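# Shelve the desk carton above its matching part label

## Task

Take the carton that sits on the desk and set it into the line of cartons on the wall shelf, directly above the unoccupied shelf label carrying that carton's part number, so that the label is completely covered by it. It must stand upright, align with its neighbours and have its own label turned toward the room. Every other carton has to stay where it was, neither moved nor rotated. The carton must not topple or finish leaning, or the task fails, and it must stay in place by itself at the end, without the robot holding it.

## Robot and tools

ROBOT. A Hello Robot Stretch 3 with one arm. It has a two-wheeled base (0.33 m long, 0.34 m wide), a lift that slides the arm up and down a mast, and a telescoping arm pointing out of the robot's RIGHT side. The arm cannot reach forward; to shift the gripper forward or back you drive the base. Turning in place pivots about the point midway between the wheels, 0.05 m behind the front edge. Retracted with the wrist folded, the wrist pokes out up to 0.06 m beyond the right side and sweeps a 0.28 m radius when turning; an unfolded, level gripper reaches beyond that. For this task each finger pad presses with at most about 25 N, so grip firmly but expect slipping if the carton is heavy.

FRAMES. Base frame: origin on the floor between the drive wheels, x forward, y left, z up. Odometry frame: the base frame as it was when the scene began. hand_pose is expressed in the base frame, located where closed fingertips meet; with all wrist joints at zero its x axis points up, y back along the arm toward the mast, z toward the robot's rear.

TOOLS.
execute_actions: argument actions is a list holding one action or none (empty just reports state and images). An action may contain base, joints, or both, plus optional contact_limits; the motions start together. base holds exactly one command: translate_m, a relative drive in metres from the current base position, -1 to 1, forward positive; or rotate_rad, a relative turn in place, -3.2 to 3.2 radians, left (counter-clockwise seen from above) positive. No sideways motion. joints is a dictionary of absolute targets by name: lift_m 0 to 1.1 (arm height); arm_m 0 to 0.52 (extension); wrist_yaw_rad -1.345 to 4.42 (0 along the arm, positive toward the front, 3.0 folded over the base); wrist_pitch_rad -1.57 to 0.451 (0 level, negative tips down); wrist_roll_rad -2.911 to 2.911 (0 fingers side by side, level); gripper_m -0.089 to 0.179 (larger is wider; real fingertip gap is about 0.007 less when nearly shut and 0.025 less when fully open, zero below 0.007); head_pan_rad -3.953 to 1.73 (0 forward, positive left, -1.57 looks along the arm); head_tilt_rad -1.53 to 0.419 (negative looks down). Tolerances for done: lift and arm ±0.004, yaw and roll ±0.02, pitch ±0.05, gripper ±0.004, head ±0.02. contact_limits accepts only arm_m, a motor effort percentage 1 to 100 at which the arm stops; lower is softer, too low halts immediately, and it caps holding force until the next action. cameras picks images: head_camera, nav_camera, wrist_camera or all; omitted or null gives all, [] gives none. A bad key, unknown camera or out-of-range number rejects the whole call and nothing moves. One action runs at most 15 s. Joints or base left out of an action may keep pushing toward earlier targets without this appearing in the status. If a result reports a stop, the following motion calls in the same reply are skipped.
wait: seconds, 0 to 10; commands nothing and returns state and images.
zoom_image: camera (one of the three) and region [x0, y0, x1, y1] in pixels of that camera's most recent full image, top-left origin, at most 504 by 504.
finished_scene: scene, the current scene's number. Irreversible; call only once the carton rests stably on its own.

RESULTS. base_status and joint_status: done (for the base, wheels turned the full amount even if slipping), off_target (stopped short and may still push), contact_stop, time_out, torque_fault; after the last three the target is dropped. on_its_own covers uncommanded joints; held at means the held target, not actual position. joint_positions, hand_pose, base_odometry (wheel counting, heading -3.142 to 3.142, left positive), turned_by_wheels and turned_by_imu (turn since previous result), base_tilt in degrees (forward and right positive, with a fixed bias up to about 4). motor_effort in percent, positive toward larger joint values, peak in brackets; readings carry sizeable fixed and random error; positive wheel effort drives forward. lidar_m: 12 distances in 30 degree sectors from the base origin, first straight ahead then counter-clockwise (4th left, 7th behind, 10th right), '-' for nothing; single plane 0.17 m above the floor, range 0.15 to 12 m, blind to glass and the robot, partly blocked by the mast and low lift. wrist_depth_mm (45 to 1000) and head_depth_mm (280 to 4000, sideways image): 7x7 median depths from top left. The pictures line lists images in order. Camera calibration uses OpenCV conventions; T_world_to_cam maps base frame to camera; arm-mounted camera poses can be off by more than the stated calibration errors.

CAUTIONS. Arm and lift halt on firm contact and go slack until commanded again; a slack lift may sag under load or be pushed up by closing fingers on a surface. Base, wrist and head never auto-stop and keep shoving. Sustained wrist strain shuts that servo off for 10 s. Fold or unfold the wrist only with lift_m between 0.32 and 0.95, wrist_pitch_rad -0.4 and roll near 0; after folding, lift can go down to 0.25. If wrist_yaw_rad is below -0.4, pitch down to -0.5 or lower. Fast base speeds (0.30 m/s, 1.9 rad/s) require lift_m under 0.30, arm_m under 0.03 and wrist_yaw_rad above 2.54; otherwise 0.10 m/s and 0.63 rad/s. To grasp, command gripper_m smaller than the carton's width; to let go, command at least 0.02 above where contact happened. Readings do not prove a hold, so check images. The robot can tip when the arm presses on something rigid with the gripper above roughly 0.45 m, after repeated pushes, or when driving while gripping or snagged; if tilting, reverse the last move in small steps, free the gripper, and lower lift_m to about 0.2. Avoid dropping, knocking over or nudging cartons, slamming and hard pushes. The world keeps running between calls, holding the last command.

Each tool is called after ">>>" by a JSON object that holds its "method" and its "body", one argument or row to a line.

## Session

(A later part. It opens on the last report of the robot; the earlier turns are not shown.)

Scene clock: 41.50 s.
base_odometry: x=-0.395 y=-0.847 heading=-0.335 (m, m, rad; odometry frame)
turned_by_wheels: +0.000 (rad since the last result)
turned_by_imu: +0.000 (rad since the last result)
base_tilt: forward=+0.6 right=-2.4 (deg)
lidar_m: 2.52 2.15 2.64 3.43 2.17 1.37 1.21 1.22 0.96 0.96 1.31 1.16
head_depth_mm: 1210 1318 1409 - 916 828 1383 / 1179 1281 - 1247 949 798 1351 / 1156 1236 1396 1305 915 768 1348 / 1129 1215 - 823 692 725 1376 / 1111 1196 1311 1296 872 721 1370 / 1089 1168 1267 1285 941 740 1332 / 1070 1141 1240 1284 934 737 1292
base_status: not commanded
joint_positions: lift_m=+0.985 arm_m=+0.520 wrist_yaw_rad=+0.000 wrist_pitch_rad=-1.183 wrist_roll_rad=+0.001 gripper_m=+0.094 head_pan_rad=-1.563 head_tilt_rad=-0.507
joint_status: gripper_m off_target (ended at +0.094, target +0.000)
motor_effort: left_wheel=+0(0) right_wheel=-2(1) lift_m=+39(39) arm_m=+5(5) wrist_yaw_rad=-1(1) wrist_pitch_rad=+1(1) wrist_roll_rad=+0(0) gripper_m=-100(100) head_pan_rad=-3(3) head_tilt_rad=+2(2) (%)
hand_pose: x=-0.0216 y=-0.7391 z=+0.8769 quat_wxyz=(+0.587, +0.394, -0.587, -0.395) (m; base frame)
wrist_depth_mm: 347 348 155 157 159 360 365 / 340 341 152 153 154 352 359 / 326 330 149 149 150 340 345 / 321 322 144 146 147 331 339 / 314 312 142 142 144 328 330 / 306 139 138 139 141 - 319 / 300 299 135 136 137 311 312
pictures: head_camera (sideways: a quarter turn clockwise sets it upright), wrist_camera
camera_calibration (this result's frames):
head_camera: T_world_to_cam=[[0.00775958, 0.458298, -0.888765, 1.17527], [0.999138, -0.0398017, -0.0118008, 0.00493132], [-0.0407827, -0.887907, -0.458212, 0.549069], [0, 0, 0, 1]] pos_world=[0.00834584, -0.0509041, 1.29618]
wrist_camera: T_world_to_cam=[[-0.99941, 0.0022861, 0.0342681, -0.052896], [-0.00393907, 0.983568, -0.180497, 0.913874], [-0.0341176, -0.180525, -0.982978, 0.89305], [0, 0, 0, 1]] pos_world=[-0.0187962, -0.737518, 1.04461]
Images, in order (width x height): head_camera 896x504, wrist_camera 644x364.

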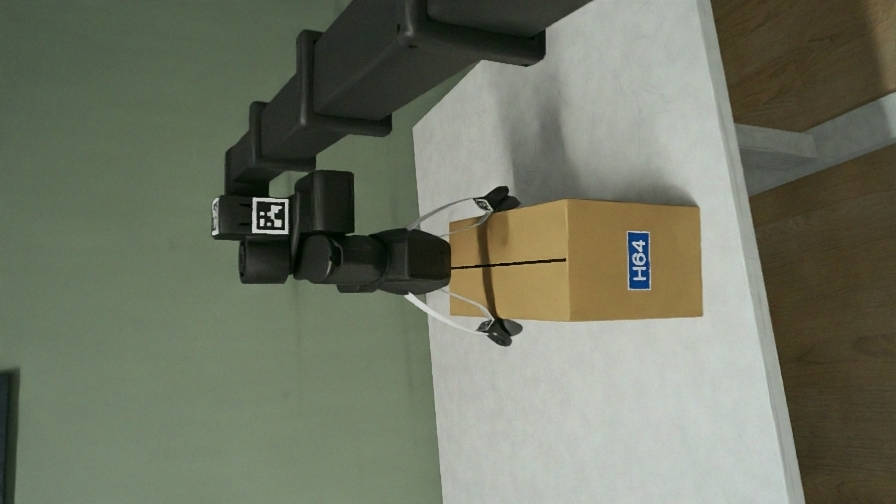

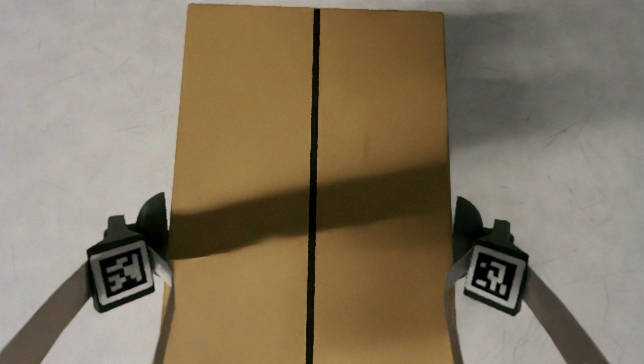

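>>> {"method": "execute_actions", "body": {
  "actions": [
    {"joints":{"gripper_m":0.15}}
  ],
  "cameras": []
}}

>>> {"method": "execute_actions", "body": {
  "actions": [
    {"joints":{"arm_m":0.503,"lift_m":0.975}}
  ],
  "cameras": []
}}

>>> {"method": "execute_actions", "body": {
  "actions": [
    {"joints":{"gripper_m":0.03}}
  ],
  "cameras": ["wrist_camera"]
}}

>>> {"method": "execute_actions", "body": {
  "actions": [
    {"joints":{"lift_m":1.01}}
  ],
  "cameras": ["head_camera","wrist_camera"]
}}

Scene clock: 43.67 s.
base_odometry: x=-0.395 y=-0.847 heading=-0.335 (m, m, rad; odometry frame)
turned_by_wheels: +0.000 (rad since the last result)
turned_by_imu: +0.000 (rad since the last result)
base_tilt: forward=+0.7 right=-2.4 (deg)
lidar_m: 2.52 2.15 2.64 3.44 2.17 1.37 1.21 1.22 0.96 0.97 1.31 1.16
head_depth_mm: 1210 1316 1397 - 918 826 1377 / 1184 1280 - 1238 956 796 1345 / 1162 1243 1407 1306 912 771 1340 / 1139 1213 - 808 690 720 1373 / 1113 1201 1300 1291 871 722 1367 / 1091 1175 1269 1276 943 738 1340 / 1066 1146 1242 1276 936 738 1304
base_status: not commanded
joint_positions: lift_m=+0.985 arm_m=+0.520 wrist_yaw_rad=+0.000 wrist_pitch_rad=-1.183 wrist_roll_rad=+0.001 gripper_m=+0.134 head_pan_rad=-1.563 head_tilt_rad=-0.507
joint_status: gripper_m off_target (ended at +0.134, target +0.150)
motor_effort: left_wheel=+0(0) right_wheel=-1(2) lift_m=+39(39) arm_m=+5(6) wrist_yaw_rad=-1(1) wrist_pitch_rad=+1(1) wrist_roll_rad=+0(0) gripper_m=+100(100) head_pan_rad=-4(3) head_tilt_rad=+2(2) (%)
hand_pose: x=-0.0216 y=-0.7391 z=+0.8769 quat_wxyz=(+0.587, +0.394, -0.587, -0.395) (m; base frame)
wrist_depth_mm: 347 346 158 158 161 361 365 / 336 340 154 155 157 355 357 / 329 332 150 152 152 341 346 / 319 324 147 148 149 335 338 / 313 313 143 144 145 327 329 / 305 307 140 140 141 - 322 / 302 302 136 137 138 312 315
pictures: none
No camera images: the call's "cameras" was empty. Leave "cameras" out to get every camera's image.

Scene clock: 44.63 s.
base_odometry: x=-0.395 y=-0.847 heading=-0.335 (m, m, rad; odometry frame)
turned_by_wheels: +0.000 (rad since the last result)
turned_by_imu: +0.000 (rad since the last result)
base_tilt: forward=+0.6 right=-2.4 (deg)
lidar_m: 2.51 2.16 2.63 3.42 2.17 1.36 1.21 1.22 0.96 0.97 1.31 1.16
head_depth_mm: 1207 1310 1423 - 904 823 1390 / 1186 1289 - 1237 947 796 1348 / 1162 1250 1401 1304 913 769 1345 / 1137 1212 - 806 689 724 1380 / 1111 1194 1300 1296 843 718 1371 / 1088 1173 1271 1291 940 742 1341 / 1067 1148 1233 1283 935 738 1306
base_status: not commanded
joint_positions: lift_m=+0.975 arm_m=+0.503 wrist_yaw_rad=+0.000 wrist_pitch_rad=-1.183 wrist_roll_rad=+0.001 gripper_m=+0.150 head_pan_rad=-1.563 head_tilt_rad=-0.507
joint_status: all done
on_its_own: gripper_m moved +0.016 to your old target +0.150
motor_effort: left_wheel=+0(0) right_wheel=-1(1) lift_m=+18(35) arm_m=-4(5) wrist_yaw_rad=-1(2) wrist_pitch_rad=+1(1) wrist_roll_rad=+0(0) gripper_m=+0(100) head_pan_rad=-3(3) head_tilt_rad=+2(2) (%)
hand_pose: x=-0.0216 y=-0.7227 z=+0.8678 quat_wxyz=(+0.587, +0.394, -0.587, -0.395) (m; base frame)
wrist_depth_mm: 340 339 147 150 151 352 352 / 330 331 144 145 147 340 344 / 317 323 141 142 144 335 339 / 313 314 137 138 139 326 330 / 304 133 134 135 136 319 323 / 297 132 131 131 133 - 316 / 288 292 128 129 130 300 307
pictures: none
No camera images: the call's "cameras" was empty. Leave "cameras" out to get every camera's image.

Scene clock: 46.33 s.
base_odometry: x=-0.395 y=-0.847 heading=-0.335 (m, m, rad; odometry frame)
turned_by_wheels: +0.000 (rad since the last result)
turned_by_imu: +0.000 (rad since the last result)
base_tilt: forward=+0.6 right=-2.3 (deg)
lidar_m: 2.52 2.16 2.64 3.42 2.16 1.37 1.21 1.22 0.96 0.96 1.31 1.16
head_depth_mm: 1216 1315 1417 - 907 829 1388 / 1187 1280 - 1239 947 798 1363 / 1159 1236 1420 1305 918 769 1344 / 1135 1215 - 808 689 724 1378 / 1113 1200 1297 1286 847 723 1372 / 1091 1167 1268 1289 940 738 1333 / 1068 1148 1237 1283 945 739 1304
base_status: not commanded
joint_positions: lift_m=+0.975 arm_m=+0.503 wrist_yaw_rad=+0.000 wrist_pitch_rad=-1.184 wrist_roll_rad=+0.001 gripper_m=+0.098 head_pan_rad=-1.563 head_tilt_rad=-0.507
joint_status: gripper_m off_target (ended at +0.098, target +0.030)
motor_effort: left_wheel=+0(0) right_wheel=-1(1) lift_m=+19(19) arm_m=-4(4) wrist_yaw_rad=-1(0) wrist_pitch_rad=+1(1) wrist_roll_rad=+0(0) gripper_m=-100(100) head_pan_rad=-3(4) head_tilt_rad=+2(2) (%)
hand_pose: x=-0.0216 y=-0.7226 z=+0.8678 quat_wxyz=(+0.587, +0.395, -0.587, -0.395) (m; base frame)
wrist_depth_mm: 338 340 147 149 150 349 353 / 330 328 144 144 146 341 345 / 320 318 140 141 143 332 335 / 313 313 137 138 139 326 328 / 303 134 134 135 136 319 319 / 297 130 130 132 133 - 311 / 289 292 127 129 129 302 306
pictures: wrist_camera
camera_calibration (this result's frames):
wrist_camera: T_world_to_cam=[[-0.99941, 0.00226925, 0.0342693, -0.0526346], [-0.00393872, 0.983658, -0.180002, 0.895616], [-0.0341178, -0.180031, -0.983069, 0.887505], [0, 0, 0, 1]] pos_world=[-0.0187963, -0.721083, 1.0355]
Images, in order (width x height): wrist_camera 644x364.

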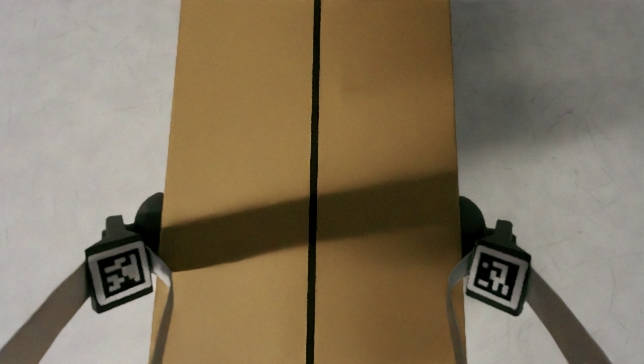

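Scene clock: 47.47 s.
base_odometry: x=-0.395 y=-0.847 heading=-0.335 (m, m, rad; odometry frame)
turned_by_wheels: +0.000 (rad since the last result)
turned_by_imu: +0.000 (rad since the last result)
base_tilt: forward=+0.7 right=-2.5 (deg)
lidar_m: 2.51 2.15 2.63 3.42 2.17 1.37 1.21 1.22 0.96 0.97 1.31 1.16
head_depth_mm: 1208 1315 - 1563 956 827 1385 / 1185 1265 1434 1310 951 794 1347 / 1157 1231 1387 1305 912 767 1348 / 1136 1204 - 777 676 722 1370 / 1112 1194 1299 1227 876 722 1374 / 1082 1167 1276 1277 944 741 1343 / 1063 1143 1241 1286 933 740 1298
base_status: not commanded
joint_positions: lift_m=+1.009 arm_m=+0.503 wrist_yaw_rad=+0.000 wrist_pitch_rad=-1.185 wrist_roll_rad=+0.001 gripper_m=+0.076 head_pan_rad=-1.563 head_tilt_rad=-0.507
joint_status: all done
on_its_own: gripper_m moved -0.022 toward your old target +0.030
motor_effort: left_wheel=+0(1) right_wheel=-2(0) lift_m=+40(41) arm_m=-5(5) wrist_yaw_rad=-1(0) wrist_pitch_rad=+2(2) wrist_roll_rad=+0(0) gripper_m=-100(100) head_pan_rad=-3(3) head_tilt_rad=+2(2) (%)
hand_pose: x=-0.0216 y=-0.7224 z=+0.9017 quat_wxyz=(+0.586, +0.395, -0.586, -0.395) (m; base frame)
wrist_depth_mm: 374 371 145 147 148 389 386 / 359 363 142 143 145 378 383 / 349 354 139 140 142 371 371 / 346 349 136 137 138 355 361 / 338 133 133 134 136 354 352 / 329 131 131 132 132 - 343 / 323 323 128 129 130 335 340
pictures: head_camera (sideways: a quarter turn clockwise sets it upright), wrist_camera
camera_calibration (this result's frames):
head_camera: T_world_to_cam=[[0.00775952, 0.458298, -0.888765, 1.17527], [0.999138, -0.0398016, -0.0118008, 0.00493133], [-0.0407826, -0.887907, -0.458212, 0.549069], [0, 0, 0, 1]] pos_world=[0.00834585, -0.0509041, 1.29618]
wrist_camera: T_world_to_cam=[[-0.99941, 0.00223312, 0.0342721, -0.0538281], [-0.00393798, 0.983852, -0.178941, 0.900652], [-0.0341183, -0.178971, -0.983263, 0.921887], [0, 0, 0, 1]] pos_world=[-0.0187964, -0.720997, 1.06947]
Images, in order (width x height): head_camera 896x504, wrist_camera 644x364.

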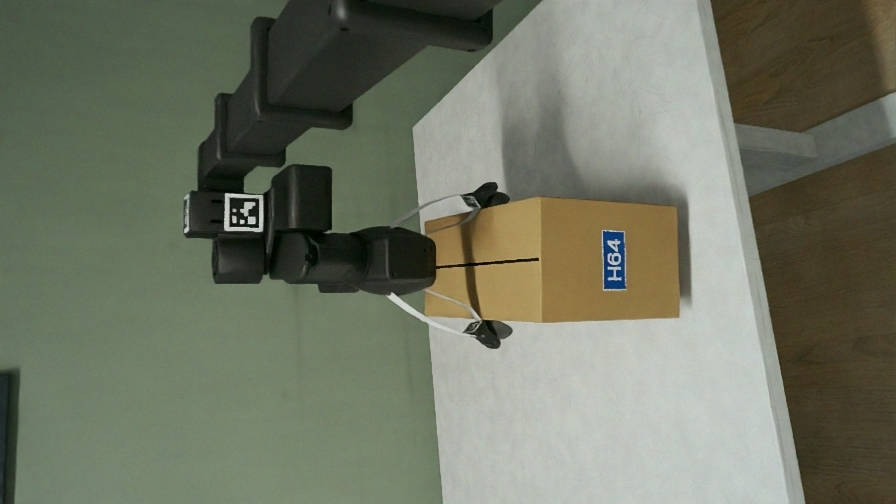

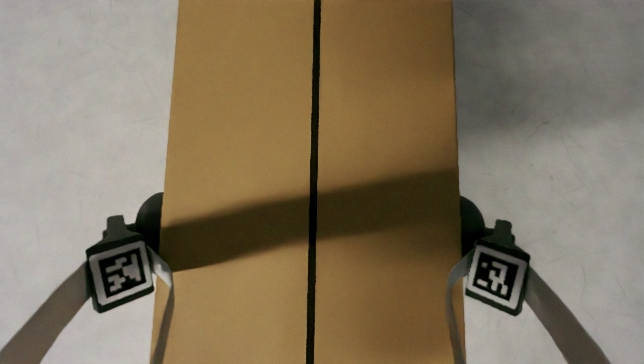

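>>> {"method": "execute_actions", "body": {
  "actions": [
    {"base":{"rotate_rad":1.32},"joints":{"arm_m":0.05}}
  ],
  "cameras": []
}}

>>> {"method": "execute_actions", "body": {
  "actions": [
    {"base":{"translate_m":1}}
  ],
  "cameras": []
}}

>>> {"method": "execute_actions", "body": {
  "actions": [
    {"base":{"translate_m":1}}
  ],
  "cameras": []
}}

>>> {"method": "execute_actions", "body": {
  "actions": [
    {"base":{"translate_m":1},"joints":{"head_tilt_rad":-0.8}}
  ],
  "cameras": []
}}

>>> {"method": "execute_actions", "body": {
  "actions": [
    {"base":{"rotate_rad":2.08}}
  ]
}}

Scene clock: 52.27 s.
base_odometry: x=-0.395 y=-0.847 heading=+0.985 (m, m, rad; odometry frame)
turned_by_wheels: +1.320 (rad since the last result)
turned_by_imu: +1.296 (rad since the last result)
base_tilt: forward=+0.5 right=-2.4 (deg)
lidar_m: 3.49 3.41 1.62 1.23 1.22 1.29 0.96 1.30 1.16 2.05 2.16 2.33
head_depth_mm: 1611 1672 1759 - - - - / 1816 1923 2028 - - - - / 2091 2230 2369 2473 - - - / 2397 2577 2808 2940 - - - / 2370 2524 2721 2831 2112 1668 402 / 2249 2391 2635 2747 2108 1668 1377 / 2126 2292 2476 2626 2110 1663 1372
base_status: done
joint_positions: lift_m=+1.009 arm_m=+0.050 wrist_yaw_rad=+0.000 wrist_pitch_rad=-1.185 wrist_roll_rad=+0.001 gripper_m=+0.042 head_pan_rad=-1.563 head_tilt_rad=-0.507
joint_status: all done
on_its_own: gripper_m moved -0.034 toward your old target +0.030
motor_effort: left_wheel=-3(8) right_wheel=+2(7) lift_m=+40(40) arm_m=-5(5) wrist_yaw_rad=-1(1) wrist_pitch_rad=+2(2) wrist_roll_rad=+0(0) gripper_m=-100(100) head_pan_rad=-3(4) head_tilt_rad=+2(2) (%)
hand_pose: x=-0.0216 y=-0.2692 z=+0.9017 quat_wxyz=(+0.586, +0.395, -0.586, -0.395) (m; base frame)
wrist_depth_mm: - - 145 145 147 - 396 / - - 141 142 144 - - / - - 138 139 141 - - / - - 136 137 138 - - / - 134 133 134 135 - - / - 130 131 131 133 - - / 980 960 128 129 130 - -
pictures: none
No camera images: the call's "cameras" was empty. Leave "cameras" out to get every camera's image.

Scene clock: 63.20 s.
base_odometry: x=+0.158 y=-0.014 heading=+0.985 (m, m, rad; odometry frame)
turned_by_wheels: +0.000 (rad since the last result)
turned_by_imu: +0.003 (rad since the last result)
base_tilt: forward=+0.6 right=-2.4 (deg)
lidar_m: 2.58 2.54 2.16 1.68 1.66 1.73 1.95 1.80 2.36 1.77 1.70 1.82
head_depth_mm: 2399 2610 2845 - - - - / 2239 2459 2690 - - - - / 2137 2341 2539 2726 - - - / 2041 2205 2429 2587 - - - / 1957 2092 2283 2440 2106 1671 402 / 1865 2001 2143 1983 2053 1677 1372 / 1793 1898 2061 2011 1979 1654 1368
base_status: done
joint_positions: lift_m=+1.009 arm_m=+0.050 wrist_yaw_rad=+0.000 wrist_pitch_rad=-1.185 wrist_roll_rad=+0.001 gripper_m=+0.077 head_pan_rad=-1.563 head_tilt_rad=-0.507
joint_status: not commanded
on_its_own: gripper_m is held at +0.076, not at your +0.030, by its stall guard, which is not easing now
motor_effort: left_wheel=-3(5) right_wheel=+2(5) lift_m=+40(40) arm_m=-4(4) wrist_yaw_rad=-1(1) wrist_pitch_rad=+2(2) wrist_roll_rad=+0(0) gripper_m=-60(100) head_pan_rad=-3(3) head_tilt_rad=+2(2) (%)
hand_pose: x=-0.0216 y=-0.2692 z=+0.9017 quat_wxyz=(+0.586, +0.395, -0.586, -0.395) (m; base frame)
wrist_depth_mm: - - 144 145 147 - - / - - 141 143 144 - - / - - 138 139 141 - - / - - 136 138 138 - - / - 133 134 134 135 - - / - 131 131 132 133 - - / 976 975 128 129 130 - -
pictures: none
No camera images: the call's "cameras" was empty. Leave "cameras" out to get every camera's image.

Scene clock: 74.17 s.
base_odometry: x=+0.711 y=+0.819 heading=+0.985 (m, m, rad; odometry frame)
turned_by_wheels: +0.000 (rad since the last result)
turned_by_imu: +0.003 (rad since the last result)
base_tilt: forward=+0.7 right=-2.4 (deg)
lidar_m: 1.67 1.64 1.75 2.10 2.08 2.21 2.94 2.65 1.90 1.51 1.29 1.80
head_depth_mm: 1912 2084 2276 - - - - / 1791 1963 2140 - - - - / 1706 1863 2004 1761 - - - / 1620 1765 1922 1735 - - - / 1545 1680 1818 1710 1786 1674 403 / 1490 1591 1712 1717 1740 1644 1362 / 1432 1526 1637 1615 1746 1634 1362
base_status: done
joint_positions: lift_m=+1.009 arm_m=+0.050 wrist_yaw_rad=+0.000 wrist_pitch_rad=-1.185 wrist_roll_rad=+0.001 gripper_m=+0.077 head_pan_rad=-1.563 head_tilt_rad=-0.507
joint_status: not commanded
on_its_own: gripper_m is held at +0.076, not at your +0.030, by its stall guard, which is not easing now
motor_effort: left_wheel=-4(5) right_wheel=+1(6) lift_m=+40(40) arm_m=-5(4) wrist_yaw_rad=-1(1) wrist_pitch_rad=+2(2) wrist_roll_rad=+0(0) gripper_m=-60(60) head_pan_rad=-4(3) head_tilt_rad=+2(2) (%)
hand_pose: x=-0.0216 y=-0.2692 z=+0.9017 quat_wxyz=(+0.586, +0.395, -0.586, -0.395) (m; base frame)
wrist_depth_mm: - - 144 146 148 - - / - - 141 142 144 - - / - - 139 140 141 - - / - - 136 137 138 - - / - 133 133 135 135 - - / - 131 131 133 133 - - / 954 970 128 129 130 - -
pictures: none
No camera images: the call's "cameras" was empty. Leave "cameras" out to get every camera's image.

Scene clock: 85.13 s.
base_odometry: x=+1.264 y=+1.652 heading=+0.985 (m, m, rad; odometry frame)
turned_by_wheels: +0.000 (rad since the last result)
turned_by_imu: +0.003 (rad since the last result)
base_tilt: forward=+0.6 right=-2.3 (deg)
lidar_m: 0.75 0.74 0.79 1.16 2.50 2.65 3.87 3.57 1.40 1.29 1.27 0.97
head_depth_mm: 1441 - - - - 1380 1199 / 1370 1518 - - - 1306 344 / 1317 1449 - - - 356 325 / 1250 1388 - - - 355 325 / 1191 1340 1526 1714 447 369 324 / 1146 1273 1451 1686 1576 1324 1176 / 1093 1217 1367 1576 1560 1342 1172
base_status: done
joint_positions: lift_m=+1.009 arm_m=+0.050 wrist_yaw_rad=+0.000 wrist_pitch_rad=-1.185 wrist_roll_rad=+0.001 gripper_m=+0.077 head_pan_rad=-1.563 head_tilt_rad=-0.790
joint_status: all done
on_its_own: gripper_m is held at +0.076, not at your +0.030, by its stall guard, which is not easing now
motor_effort: left_wheel=-4(5) right_wheel=+1(5) lift_m=+40(40) arm_m=-5(4) wrist_yaw_rad=-1(1) wrist_pitch_rad=+2(2) wrist_roll_rad=+0(1) gripper_m=-60(60) head_pan_rad=-4(3) head_tilt_rad=-4(20) (%)
hand_pose: x=-0.0216 y=-0.2692 z=+0.9017 quat_wxyz=(+0.586, +0.395, -0.586, -0.395) (m; base frame)
wrist_depth_mm: - - 143 145 147 - - / - - 141 143 143 - - / - - 139 139 141 - - / - - 135 137 139 - - / - 134 133 134 135 - - / - 130 131 131 133 - - / 971 955 128 129 131 - -
pictures: none
No camera images: the call's "cameras" was empty. Leave "cameras" out to get every camera's image.

Scene clock: 89.37 s.
base_odometry: x=+1.264 y=+1.652 heading=+3.065 (m, m, rad; odometry frame)
turned_by_wheels: +2.080 (rad since the last result)
turned_by_imu: +2.041 (rad since the last result)
base_tilt: forward=+0.5 right=-2.4 (deg)
lidar_m: 2.48 2.63 3.76 3.57 1.45 1.30 1.27 0.99 0.75 0.74 0.78 1.13
head_depth_mm: 614 - - - - 1336 1185 / 624 680 - - - 1311 344 / 626 682 - - - 356 325 / 629 697 - - - 355 324 / 630 711 748 627 446 368 324 / 630 714 787 643 750 1321 1179 / 633 716 822 860 767 1329 1170
base_status: done
joint_positions: lift_m=+1.009 arm_m=+0.050 wrist_yaw_rad=+0.000 wrist_pitch_rad=-1.185 wrist_roll_rad=+0.001 gripper_m=+0.077 head_pan_rad=-1.563 head_tilt_rad=-0.790
joint_status: not commanded
on_its_own: gripper_m is held at +0.076, not at your +0.030, by its stall guard, which is not easing now
motor_effort: left_wheel=-4(8) right_wheel=+2(6) lift_m=+40(40) arm_m=-4(4) wrist_yaw_rad=-1(1) wrist_pitch_rad=+2(2) wrist_roll_rad=+0(0) gripper_m=-60(60) head_pan_rad=-3(4) head_tilt_rad=-3(4) (%)
hand_pose: x=-0.0216 y=-0.2692 z=+0.9017 quat_wxyz=(+0.586, +0.395, -0.586, -0.395) (m; base frame)
wrist_depth_mm: 415 400 144 146 147 654 695 / - - 142 143 144 924 871 / - - 138 140 140 - - / - - 136 137 138 - - / - 134 134 134 136 - - / - 130 131 132 132 - - / 982 - 128 129 130 - -
pictures: head_camera (sideways: a quarter turn clockwise sets it upright), nav_camera (sideways: a quarter turn counterclockwise sets it upright), wrist_camera
camera_calibration (this result's frames):
head_camera: T_world_to_cam=[[0.00603891, 0.688434, -0.725274, 0.96213], [0.999097, -0.034663, -0.0245834, 0.0215664], [-0.0420642, -0.72447, -0.688022, 0.848051], [0, 0, 0, 1]] pos_world=[0.0083155, -0.0472283, 1.28182]
nav_camera: T_world_to_cam=[[0.0568014, -0.692073, 0.719589, -0.895086], [-0.996794, -0.0799862, 0.00175519, 0.0526011], [0.0563424, -0.717382, -0.694398, 0.859762], [0, 0, 0, 1]] pos_world=[0.0548335, 0.00152003, 1.24102]
wrist_camera: T_world_to_cam=[[-0.99941, 0.00218185, 0.034287, -0.0548659], [-0.00397343, 0.983944, -0.178432, 0.454407], [-0.0341258, -0.178463, -0.983355, 1.00316], [0, 0, 0, 1]] pos_world=[-0.0187941, -0.267963, 1.06943]
Images, in order (width x height): head_camera 896x504, nav_camera 672x504, wrist_camera 644x364.

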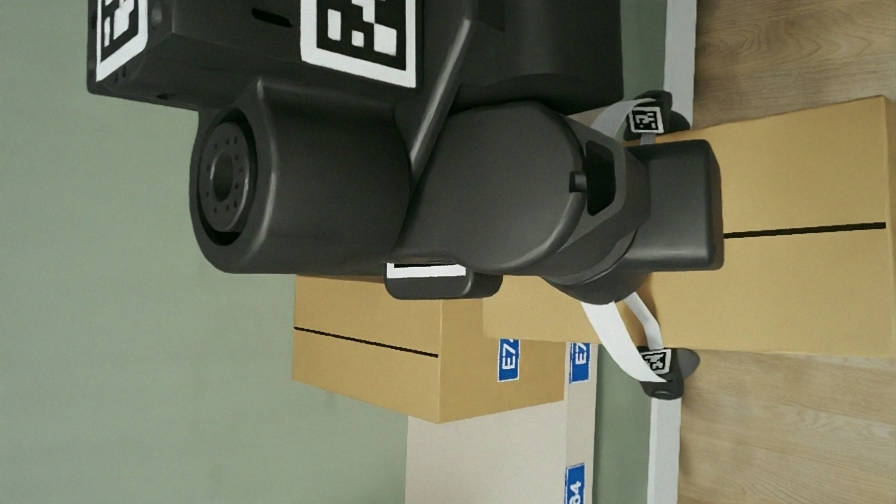

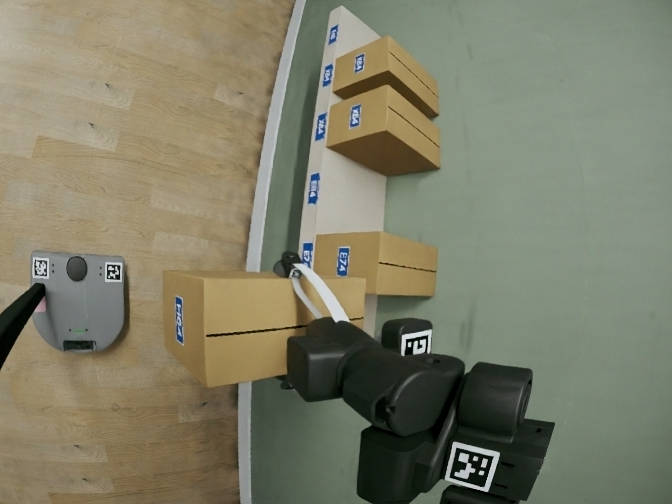

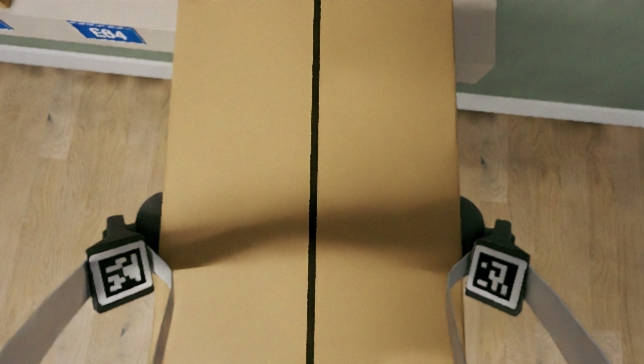

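>>> {"method": "execute_actions", "body": {
  "actions": [
    {"base":{"rotate_rad":-0.07},"joints":{"lift_m":0.97}}
  ],
  "cameras": []
}}

>>> {"method": "execute_actions", "body": {
  "actions": [
    {"base":{"translate_m":-0.045},"joints":{"arm_m":0.2}}
  ],
  "cameras": ["wrist_camera"]
}}

>>> {"method": "execute_actions", "body": {
  "actions": [
    {"joints":{"arm_m":0.385}}
  ],
  "cameras": ["head_camera","wrist_camera"]
}}

Scene clock: 90.80 s.
base_odometry: x=+1.264 y=+1.652 heading=+2.995 (m, m, rad; odometry frame)
turned_by_wheels: -0.070 (rad since the last result)
turned_by_imu: -0.068 (rad since the last result)
base_tilt: forward=+0.6 right=-2.5 (deg)
lidar_m: 2.48 2.58 3.50 3.58 1.39 1.32 1.27 1.05 0.77 0.74 0.77 1.05
head_depth_mm: 638 712 - - - 1327 1203 / 635 715 - - - 1315 1171 / 631 712 796 - - - 361 / 629 709 800 - - - 360 / 626 707 771 658 491 401 365 / 624 703 743 630 717 1298 1179 / 620 696 803 805 747 1295 1175
base_status: done
joint_positions: lift_m=+0.970 arm_m=+0.050 wrist_yaw_rad=+0.000 wrist_pitch_rad=-1.186 wrist_roll_rad=+0.001 gripper_m=+0.077 head_pan_rad=-1.563 head_tilt_rad=-0.790
joint_status: all done
on_its_own: gripper_m is held at +0.076, not at your +0.030, by its stall guard, which is not easing now
motor_effort: left_wheel=+0(4) right_wheel=-1(3) lift_m=+19(36) arm_m=-4(4) wrist_yaw_rad=-1(1) wrist_pitch_rad=+2(2) wrist_roll_rad=+0(0) gripper_m=-60(60) head_pan_rad=-3(3) head_tilt_rad=-3(3) (%)
hand_pose: x=-0.0216 y=-0.2692 z=+0.8626 quat_wxyz=(+0.586, +0.395, -0.586, -0.396) (m; base frame)
wrist_depth_mm: 375 367 144 146 148 732 746 / - - 142 142 144 - - / - - 139 140 141 - - / - - 136 137 138 - - / - 133 133 135 135 - - / 961 130 131 132 133 - - / 939 932 128 129 130 962 -
pictures: none
No camera images: the call's "cameras" was empty. Leave "cameras" out to get every camera's image.

Scene clock: 93.17 s.
base_odometry: x=+1.309 y=+1.646 heading=+2.995 (m, m, rad; odometry frame)
turned_by_wheels: +0.000 (rad since the last result)
turned_by_imu: +0.000 (rad since the last result)
base_tilt: forward=+0.6 right=-2.4 (deg)
lidar_m: 2.52 2.61 3.54 3.57 1.37 1.27 1.22 1.05 0.77 0.74 0.76 1.05
head_depth_mm: 636 - 845 976 1189 1349 1189 / 626 - - 964 1174 1334 1195 / 623 - - 895 490 532 1189 / 629 684 - - 481 504 1182 / 627 707 811 824 502 545 1184 / 623 705 744 631 716 1318 1173 / 619 700 755 625 729 1300 1182
base_status: done
joint_positions: lift_m=+0.970 arm_m=+0.200 wrist_yaw_rad=+0.000 wrist_pitch_rad=-1.186 wrist_roll_rad=+0.001 gripper_m=+0.077 head_pan_rad=-1.563 head_tilt_rad=-0.790
joint_status: all done
on_its_own: gripper_m is held at +0.076, not at your +0.030, by its stall guard, which is not easing now
motor_effort: left_wheel=+0(2) right_wheel=-2(5) lift_m=+19(19) arm_m=+5(6) wrist_yaw_rad=+0(0) wrist_pitch_rad=+2(2) wrist_roll_rad=+0(0) gripper_m=-60(60) head_pan_rad=-3(3) head_tilt_rad=-3(4) (%)
hand_pose: x=-0.0216 y=-0.4185 z=+0.8626 quat_wxyz=(+0.586, +0.395, -0.586, -0.396) (m; base frame)
wrist_depth_mm: 163 186 144 146 147 532 522 / 178 200 141 143 143 687 693 / 268 261 138 140 140 993 - / - - 136 137 138 - - / 995 133 133 134 135 - - / 978 130 131 132 132 - - / 926 940 128 129 130 975 -
pictures: wrist_camera
camera_calibration (this result's frames):
wrist_camera: T_world_to_cam=[[-0.99941, 0.0021734, 0.0342874, -0.0532034], [-0.00397219, 0.983994, -0.178155, 0.594128], [-0.0341258, -0.178186, -0.983405, 0.938227], [0, 0, 0, 1]] pos_world=[-0.0187942, -0.417324, 1.03033]
Images, in order (width x height): wrist_camera 644x364.

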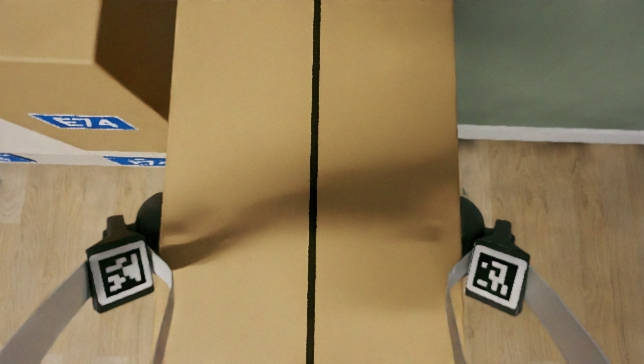

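Scene clock: 95.77 s.
base_odometry: x=+1.309 y=+1.646 heading=+2.995 (m, m, rad; odometry frame)
turned_by_wheels: +0.000 (rad since the last result)
turned_by_imu: +0.000 (rad since the last result)
base_tilt: forward=+0.7 right=-2.4 (deg)
lidar_m: 2.53 2.62 3.56 3.59 1.38 1.27 1.22 1.05 0.77 0.74 0.77 1.05
head_depth_mm: 627 - 845 995 1186 1347 1193 / - 730 824 965 1179 1348 1193 / - 749 799 820 760 1328 1187 / 607 - 671 610 722 1334 1188 / 624 706 776 628 744 1329 1180 / 624 706 740 632 715 1312 1171 / 621 699 758 626 728 1309 1168
base_status: not commanded
joint_positions: lift_m=+0.970 arm_m=+0.385 wrist_yaw_rad=+0.000 wrist_pitch_rad=-1.186 wrist_roll_rad=+0.001 gripper_m=+0.077 head_pan_rad=-1.563 head_tilt_rad=-0.790
joint_status: all done
on_its_own: gripper_m is held at +0.076, not at your +0.030, by its stall guard, which is not easing now
motor_effort: left_wheel=+0(1) right_wheel=-2(1) lift_m=+19(19) arm_m=+5(3) wrist_yaw_rad=-1(1) wrist_pitch_rad=+2(2) wrist_roll_rad=+0(0) gripper_m=-60(60) head_pan_rad=-3(3) head_tilt_rad=-4(4) (%)
hand_pose: x=-0.0216 y=-0.6035 z=+0.8626 quat_wxyz=(+0.586, +0.395, -0.586, -0.396) (m; base frame)
wrist_depth_mm: 162 190 144 146 147 235 234 / 159 191 142 143 144 311 304 / 155 192 138 140 141 449 446 / 152 181 136 137 138 855 808 / 151 133 133 134 136 - - / - 131 131 132 133 - - / 154 184 128 129 130 941 -
pictures: head_camera (sideways: a quarter turn clockwise sets it upright), wrist_camera
camera_calibration (this result's frames):
head_camera: T_world_to_cam=[[0.00604712, 0.688542, -0.725171, 0.961997], [0.999096, -0.0346724, -0.0245897, 0.0215745], [-0.0420745, -0.724367, -0.688129, 0.848191], [0, 0, 0, 1]] pos_world=[0.00831486, -0.0472253, 1.28181]
wrist_camera: T_world_to_cam=[[-0.99941, 0.00217224, 0.0342875, -0.0528021], [-0.0039724, 0.984, -0.178127, 0.776143], [-0.0341258, -0.178158, -0.98341, 0.905282], [0, 0, 0, 1]] pos_world=[-0.0187942, -0.602326, 1.03033]
Images, in order (width x height): head_camera 896x504, wrist_camera 644x364.

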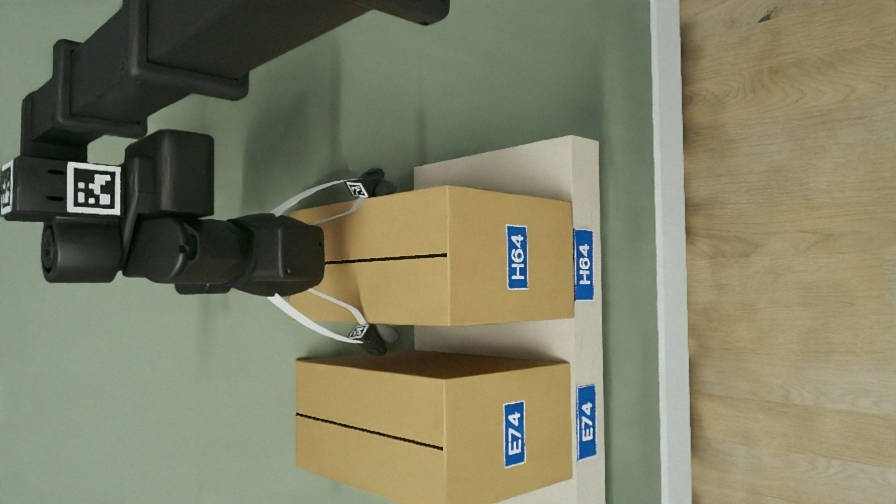

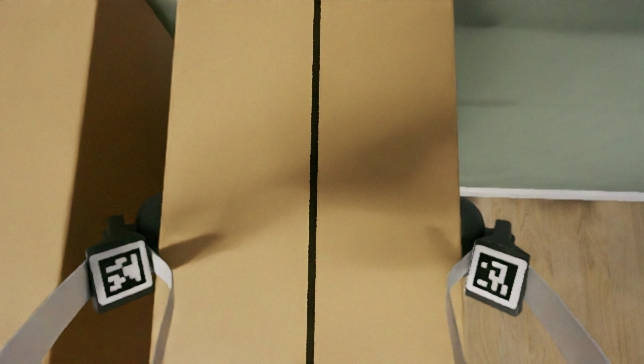

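>>> {"method": "execute_actions", "body": {
  "actions": [
    {"base":{"translate_m":-0.006},"joints":{"arm_m":0.406}}
  ],
  "cameras": []
}}

>>> {"method": "execute_actions", "body": {
  "actions": [
    {"joints":{"lift_m":0.954}}
  ],
  "cameras": []
}}

>>> {"method": "execute_actions", "body": {
  "actions": [
    {"joints":{"gripper_m":0.14}}
  ],
  "cameras": []
}}

>>> {"method": "wait", "body": {
  "seconds": 1
}}

>>> {"method": "execute_actions", "body": {
  "actions": [
    {"joints":{"lift_m":1.03}}
  ],
  "cameras": ["head_camera","wrist_camera"]
}}

Scene clock: 97.10 s.
base_odometry: x=+1.315 y=+1.645 heading=+2.995 (m, m, rad; odometry frame)
turned_by_wheels: +0.000 (rad since the last result)
turned_by_imu: +0.000 (rad since the last result)
base_tilt: forward=+0.6 right=-2.4 (deg)
lidar_m: 2.53 2.63 3.58 3.59 1.37 1.27 1.22 1.05 0.77 0.74 0.77 1.05
head_depth_mm: 625 - 845 989 1179 1353 1194 / - 727 825 969 1180 1336 1188 / - 740 802 824 761 1332 1190 / 608 - 693 626 738 1324 1188 / 628 708 768 656 747 1320 1184 / 620 706 756 633 732 1308 1174 / 620 701 756 626 714 1301 1178
base_status: done
joint_positions: lift_m=+0.970 arm_m=+0.406 wrist_yaw_rad=+0.000 wrist_pitch_rad=-1.186 wrist_roll_rad=+0.001 gripper_m=+0.077 head_pan_rad=-1.563 head_tilt_rad=-0.790
joint_status: all done
on_its_own: gripper_m is held at +0.076, not at your +0.030, by its stall guard, which is not easing now
motor_effort: left_wheel=+0(1) right_wheel=-1(6) lift_m=+19(19) arm_m=+6(7) wrist_yaw_rad=-1(0) wrist_pitch_rad=+2(2) wrist_roll_rad=+0(0) gripper_m=-60(60) head_pan_rad=-3(3) head_tilt_rad=-4(4) (%)
hand_pose: x=-0.0216 y=-0.6245 z=+0.8626 quat_wxyz=(+0.586, +0.395, -0.586, -0.396) (m; base frame)
wrist_depth_mm: 163 193 144 146 147 203 200 / 159 202 142 144 144 265 264 / 157 205 139 141 141 387 382 / 156 191 136 137 138 741 703 / 157 134 134 135 135 - - / - 130 131 132 133 - - / 162 194 128 129 131 960 -
pictures: none
No camera images: the call's "cameras" was empty. Leave "cameras" out to get every camera's image.

Scene clock: 97.97 s.
base_odometry: x=+1.315 y=+1.645 heading=+2.995 (m, m, rad; odometry frame)
turned_by_wheels: +0.000 (rad since the last result)
turned_by_imu: +0.000 (rad since the last result)
base_tilt: forward=+0.6 right=-2.4 (deg)
lidar_m: 2.53 2.63 3.56 3.59 1.37 1.26 1.22 1.05 0.77 0.74 0.77 1.05
head_depth_mm: 635 - - 991 1185 1356 1196 / 613 730 826 971 1173 1338 1183 / 603 742 802 835 758 1335 1181 / 608 - 700 634 723 1324 1188 / 625 707 778 793 744 1316 1173 / 622 704 754 632 733 1305 1181 / 621 702 753 627 714 1300 1170
base_status: not commanded
joint_positions: lift_m=+0.954 arm_m=+0.406 wrist_yaw_rad=+0.000 wrist_pitch_rad=-1.186 wrist_roll_rad=+0.001 gripper_m=+0.077 head_pan_rad=-1.563 head_tilt_rad=-0.790
joint_status: all done
on_its_own: gripper_m is held at +0.076, not at your +0.030, by its stall guard, which is not easing now
motor_effort: left_wheel=+0(0) right_wheel=-1(1) lift_m=+19(19) arm_m=+5(5) wrist_yaw_rad=+0(1) wrist_pitch_rad=+2(2) wrist_roll_rad=+0(0) gripper_m=-60(61) head_pan_rad=-3(3) head_tilt_rad=-4(4) (%)
hand_pose: x=-0.0216 y=-0.6245 z=+0.8466 quat_wxyz=(+0.586, +0.395, -0.586, -0.396) (m; base frame)
wrist_depth_mm: 154 200 147 148 150 202 200 / 154 201 143 144 147 266 262 / 155 202 140 141 143 394 383 / 156 196 137 138 139 728 705 / 156 134 133 135 136 - - / - 131 131 131 133 - - / 163 194 128 129 130 943 945
pictures: none
No camera images: the call's "cameras" was empty. Leave "cameras" out to get every camera's image.

Scene clock: 99.10 s.
base_odometry: x=+1.315 y=+1.645 heading=+2.995 (m, m, rad; odometry frame)
turned_by_wheels: +0.000 (rad since the last result)
turned_by_imu: +0.000 (rad since the last result)
base_tilt: forward=+0.7 right=-2.3 (deg)
lidar_m: 2.53 2.62 3.57 3.58 1.38 1.27 1.22 1.05 0.77 0.74 0.77 1.05
head_depth_mm: 634 - - 995 1188 1353 1192 / 612 727 824 970 1174 1339 1192 / 602 741 801 834 755 1326 1185 / 608 - 698 635 722 1329 1187 / 625 705 775 791 744 1322 1187 / 623 704 756 632 734 1312 1172 / 622 701 754 625 715 1295 1170
base_status: not commanded
joint_positions: lift_m=+0.954 arm_m=+0.406 wrist_yaw_rad=+0.000 wrist_pitch_rad=-1.186 wrist_roll_rad=+0.001 gripper_m=+0.131 head_pan_rad=-1.563 head_tilt_rad=-0.790
joint_status: gripper_m off_target (ended at +0.131, target +0.140)
motor_effort: left_wheel=+0(0) right_wheel=-1(2) lift_m=+19(19) arm_m=+5(5) wrist_yaw_rad=-1(1) wrist_pitch_rad=+2(2) wrist_roll_rad=+0(0) gripper_m=+100(100) head_pan_rad=-4(3) head_tilt_rad=-4(4) (%)
hand_pose: x=-0.0216 y=-0.6245 z=+0.8466 quat_wxyz=(+0.586, +0.395, -0.586, -0.396) (m; base frame)
wrist_depth_mm: 154 200 147 148 150 202 201 / 154 201 143 146 147 265 262 / 155 202 140 142 143 391 387 / 155 196 138 138 140 732 699 / 152 134 134 135 136 - - / - 131 131 132 133 - - / 162 195 128 129 130 991 982
pictures: none
No camera images: the call's "cameras" was empty. Leave "cameras" out to get every camera's image.

Scene clock: 100.10 s.
base_odometry: x=+1.315 y=+1.645 heading=+2.995 (m, m, rad; odometry frame)
turned_by_wheels: +0.000 (rad since the last result)
turned_by_imu: +0.000 (rad since the last result)
base_tilt: forward=+0.6 right=-2.4 (deg)
lidar_m: 2.53 2.63 3.56 3.56 1.37 1.27 1.22 1.05 0.77 0.74 0.77 1.05
head_depth_mm: 637 - - 1000 1182 1348 1187 / 612 729 821 976 1176 1332 1203 / 602 743 801 836 760 1321 1186 / 609 - 699 636 723 1318 1180 / 624 706 775 794 746 1331 1178 / 625 703 756 631 733 1316 1183 / 622 700 754 627 713 1298 1178
base_status: not commanded
joint_positions: lift_m=+0.954 arm_m=+0.406 wrist_yaw_rad=+0.000 wrist_pitch_rad=-1.186 wrist_roll_rad=+0.001 gripper_m=+0.140 head_pan_rad=-1.563 head_tilt_rad=-0.790
joint_status: gripper_m off_target (ended at +0.131, target +0.140)
on_its_own: gripper_m moved +0.009 to your old target +0.140
motor_effort: left_wheel=+0(0) right_wheel=-2(2) lift_m=+19(19) arm_m=+5(5) wrist_yaw_rad=+0(1) wrist_pitch_rad=+2(2) wrist_roll_rad=+0(0) gripper_m=-1(100) head_pan_rad=-3(3) head_tilt_rad=-3(4) (%)
hand_pose: x=-0.0216 y=-0.6245 z=+0.8466 quat_wxyz=(+0.586, +0.395, -0.586, -0.396) (m; base frame)
wrist_depth_mm: 153 201 148 149 151 202 199 / 153 201 144 146 147 269 263 / 154 203 141 142 143 394 384 / 156 197 137 138 140 727 691 / 152 134 134 135 136 - - / - 169 131 132 133 - - / 162 193 128 129 130 979 -
wait: 1.00 s; at rest by 0.27 s
pictures: head_camera (sideways: a quarter turn clockwise sets it upright), nav_camera (sideways: a quarter turn counterclockwise sets it upright), wrist_camera
camera_calibration (this result's frames):
head_camera: T_world_to_cam=[[0.00604704, 0.688542, -0.725171, 0.961997], [0.999096, -0.0346723, -0.0245897, 0.0215745], [-0.0420744, -0.724367, -0.688129, 0.848191], [0, 0, 0, 1]] pos_world=[0.00831486, -0.0472253, 1.28181]
nav_camera: T_world_to_cam=[[0.0567932, -0.692181, 0.719486, -0.894952], [-0.996795, -0.0799735, 0.00174444, 0.0526151], [0.0563323, -0.717279, -0.694505, 0.859901], [0, 0, 0, 1]] pos_world=[0.0548334, 0.00152842, 1.24102]
wrist_camera: T_world_to_cam=[[-0.99941, 0.00216215, 0.0342882, -0.052215], [-0.0039721, 0.984053, -0.177829, 0.793674], [-0.0341259, -0.17786, -0.983464, 0.886053], [0, 0, 0, 1]] pos_world=[-0.0187942, -0.623311, 1.01433]
Images, in order (width x height): head_camera 896x504, nav_camera 672x504, wrist_camera 644x364.

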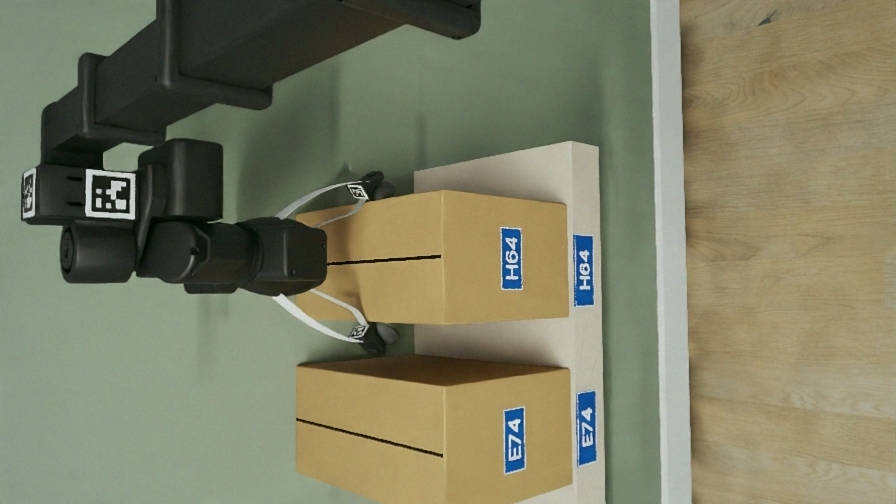

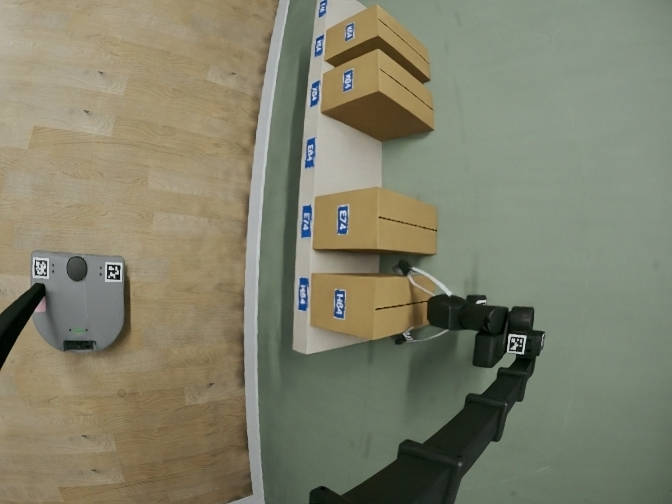

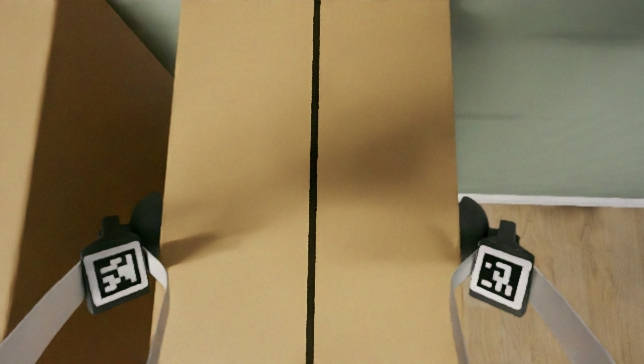

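Scene clock: 101.63 s.
base_odometry: x=+1.315 y=+1.645 heading=+2.995 (m, m, rad; odometry frame)
turned_by_wheels: +0.000 (rad since the last result)
turned_by_imu: +0.000 (rad since the last result)
base_tilt: forward=+0.6 right=-2.4 (deg)
lidar_m: 2.53 2.64 3.55 3.59 1.38 1.26 1.22 1.05 0.77 0.74 0.77 1.05
head_depth_mm: - 720 826 974 1187 1348 1195 / 644 720 822 971 1161 1344 1186 / - 716 808 844 759 1328 1178 / - - 753 636 725 1333 1183 / 624 707 777 794 746 1327 1180 / 625 703 758 631 733 1313 1176 / 620 697 752 626 712 1302 1171
base_status: not commanded
joint_positions: lift_m=+1.030 arm_m=+0.406 wrist_yaw_rad=+0.000 wrist_pitch_rad=-1.186 wrist_roll_rad=+0.001 gripper_m=+0.140 head_pan_rad=-1.563 head_tilt_rad=-0.790
joint_status: all done
motor_effort: left_wheel=+0(0) right_wheel=-2(1) lift_m=+39(41) arm_m=+5(5) wrist_yaw_rad=+0(1) wrist_pitch_rad=+2(2) wrist_roll_rad=+0(0) gripper_m=+0(1) head_pan_rad=-3(3) head_tilt_rad=-3(3) (%)
hand_pose: x=-0.0216 y=-0.6245 z=+0.9217 quat_wxyz=(+0.586, +0.395, -0.586, -0.396) (m; base frame)
wrist_depth_mm: 213 211 208 207 204 201 200 / 220 222 226 225 238 266 264 / 214 218 221 219 335 389 379 / 210 219 215 214 394 720 697 / 203 248 209 208 385 - - / 201 259 203 205 292 - - / 195 224 200 201 368 - -
pictures: head_camera (sideways: a quarter turn clockwise sets it upright), wrist_camera
camera_calibration (this result's frames):
head_camera: T_world_to_cam=[[0.00604712, 0.688542, -0.725171, 0.961997], [0.999096, -0.0346724, -0.0245897, 0.0215745], [-0.0420745, -0.724367, -0.688129, 0.848191], [0, 0, 0, 1]] pos_world=[0.00831486, -0.0472253, 1.28181]
wrist_camera: T_world_to_cam=[[-0.99941, 0.00216437, 0.0342883, -0.0547888], [-0.00396993, 0.984053, -0.177829, 0.807028], [-0.0341264, -0.17786, -0.983464, 0.959908], [0, 0, 0, 1]] pos_world=[-0.0187944, -0.623312, 1.08943]
Images, in order (width x height): head_camera 896x504, wrist_camera 644x364.

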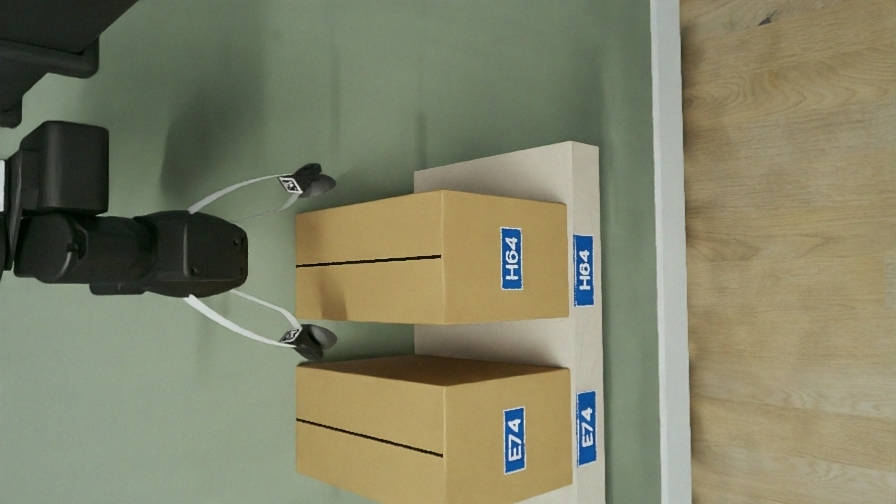

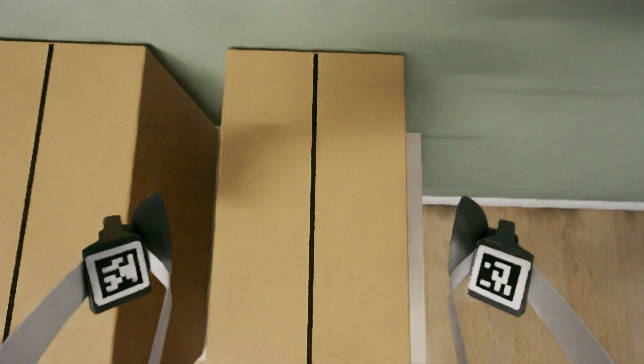

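>>> {"method": "finished_scene", "body": {
  "scene": 1
}}

The scene is finished: the task was done.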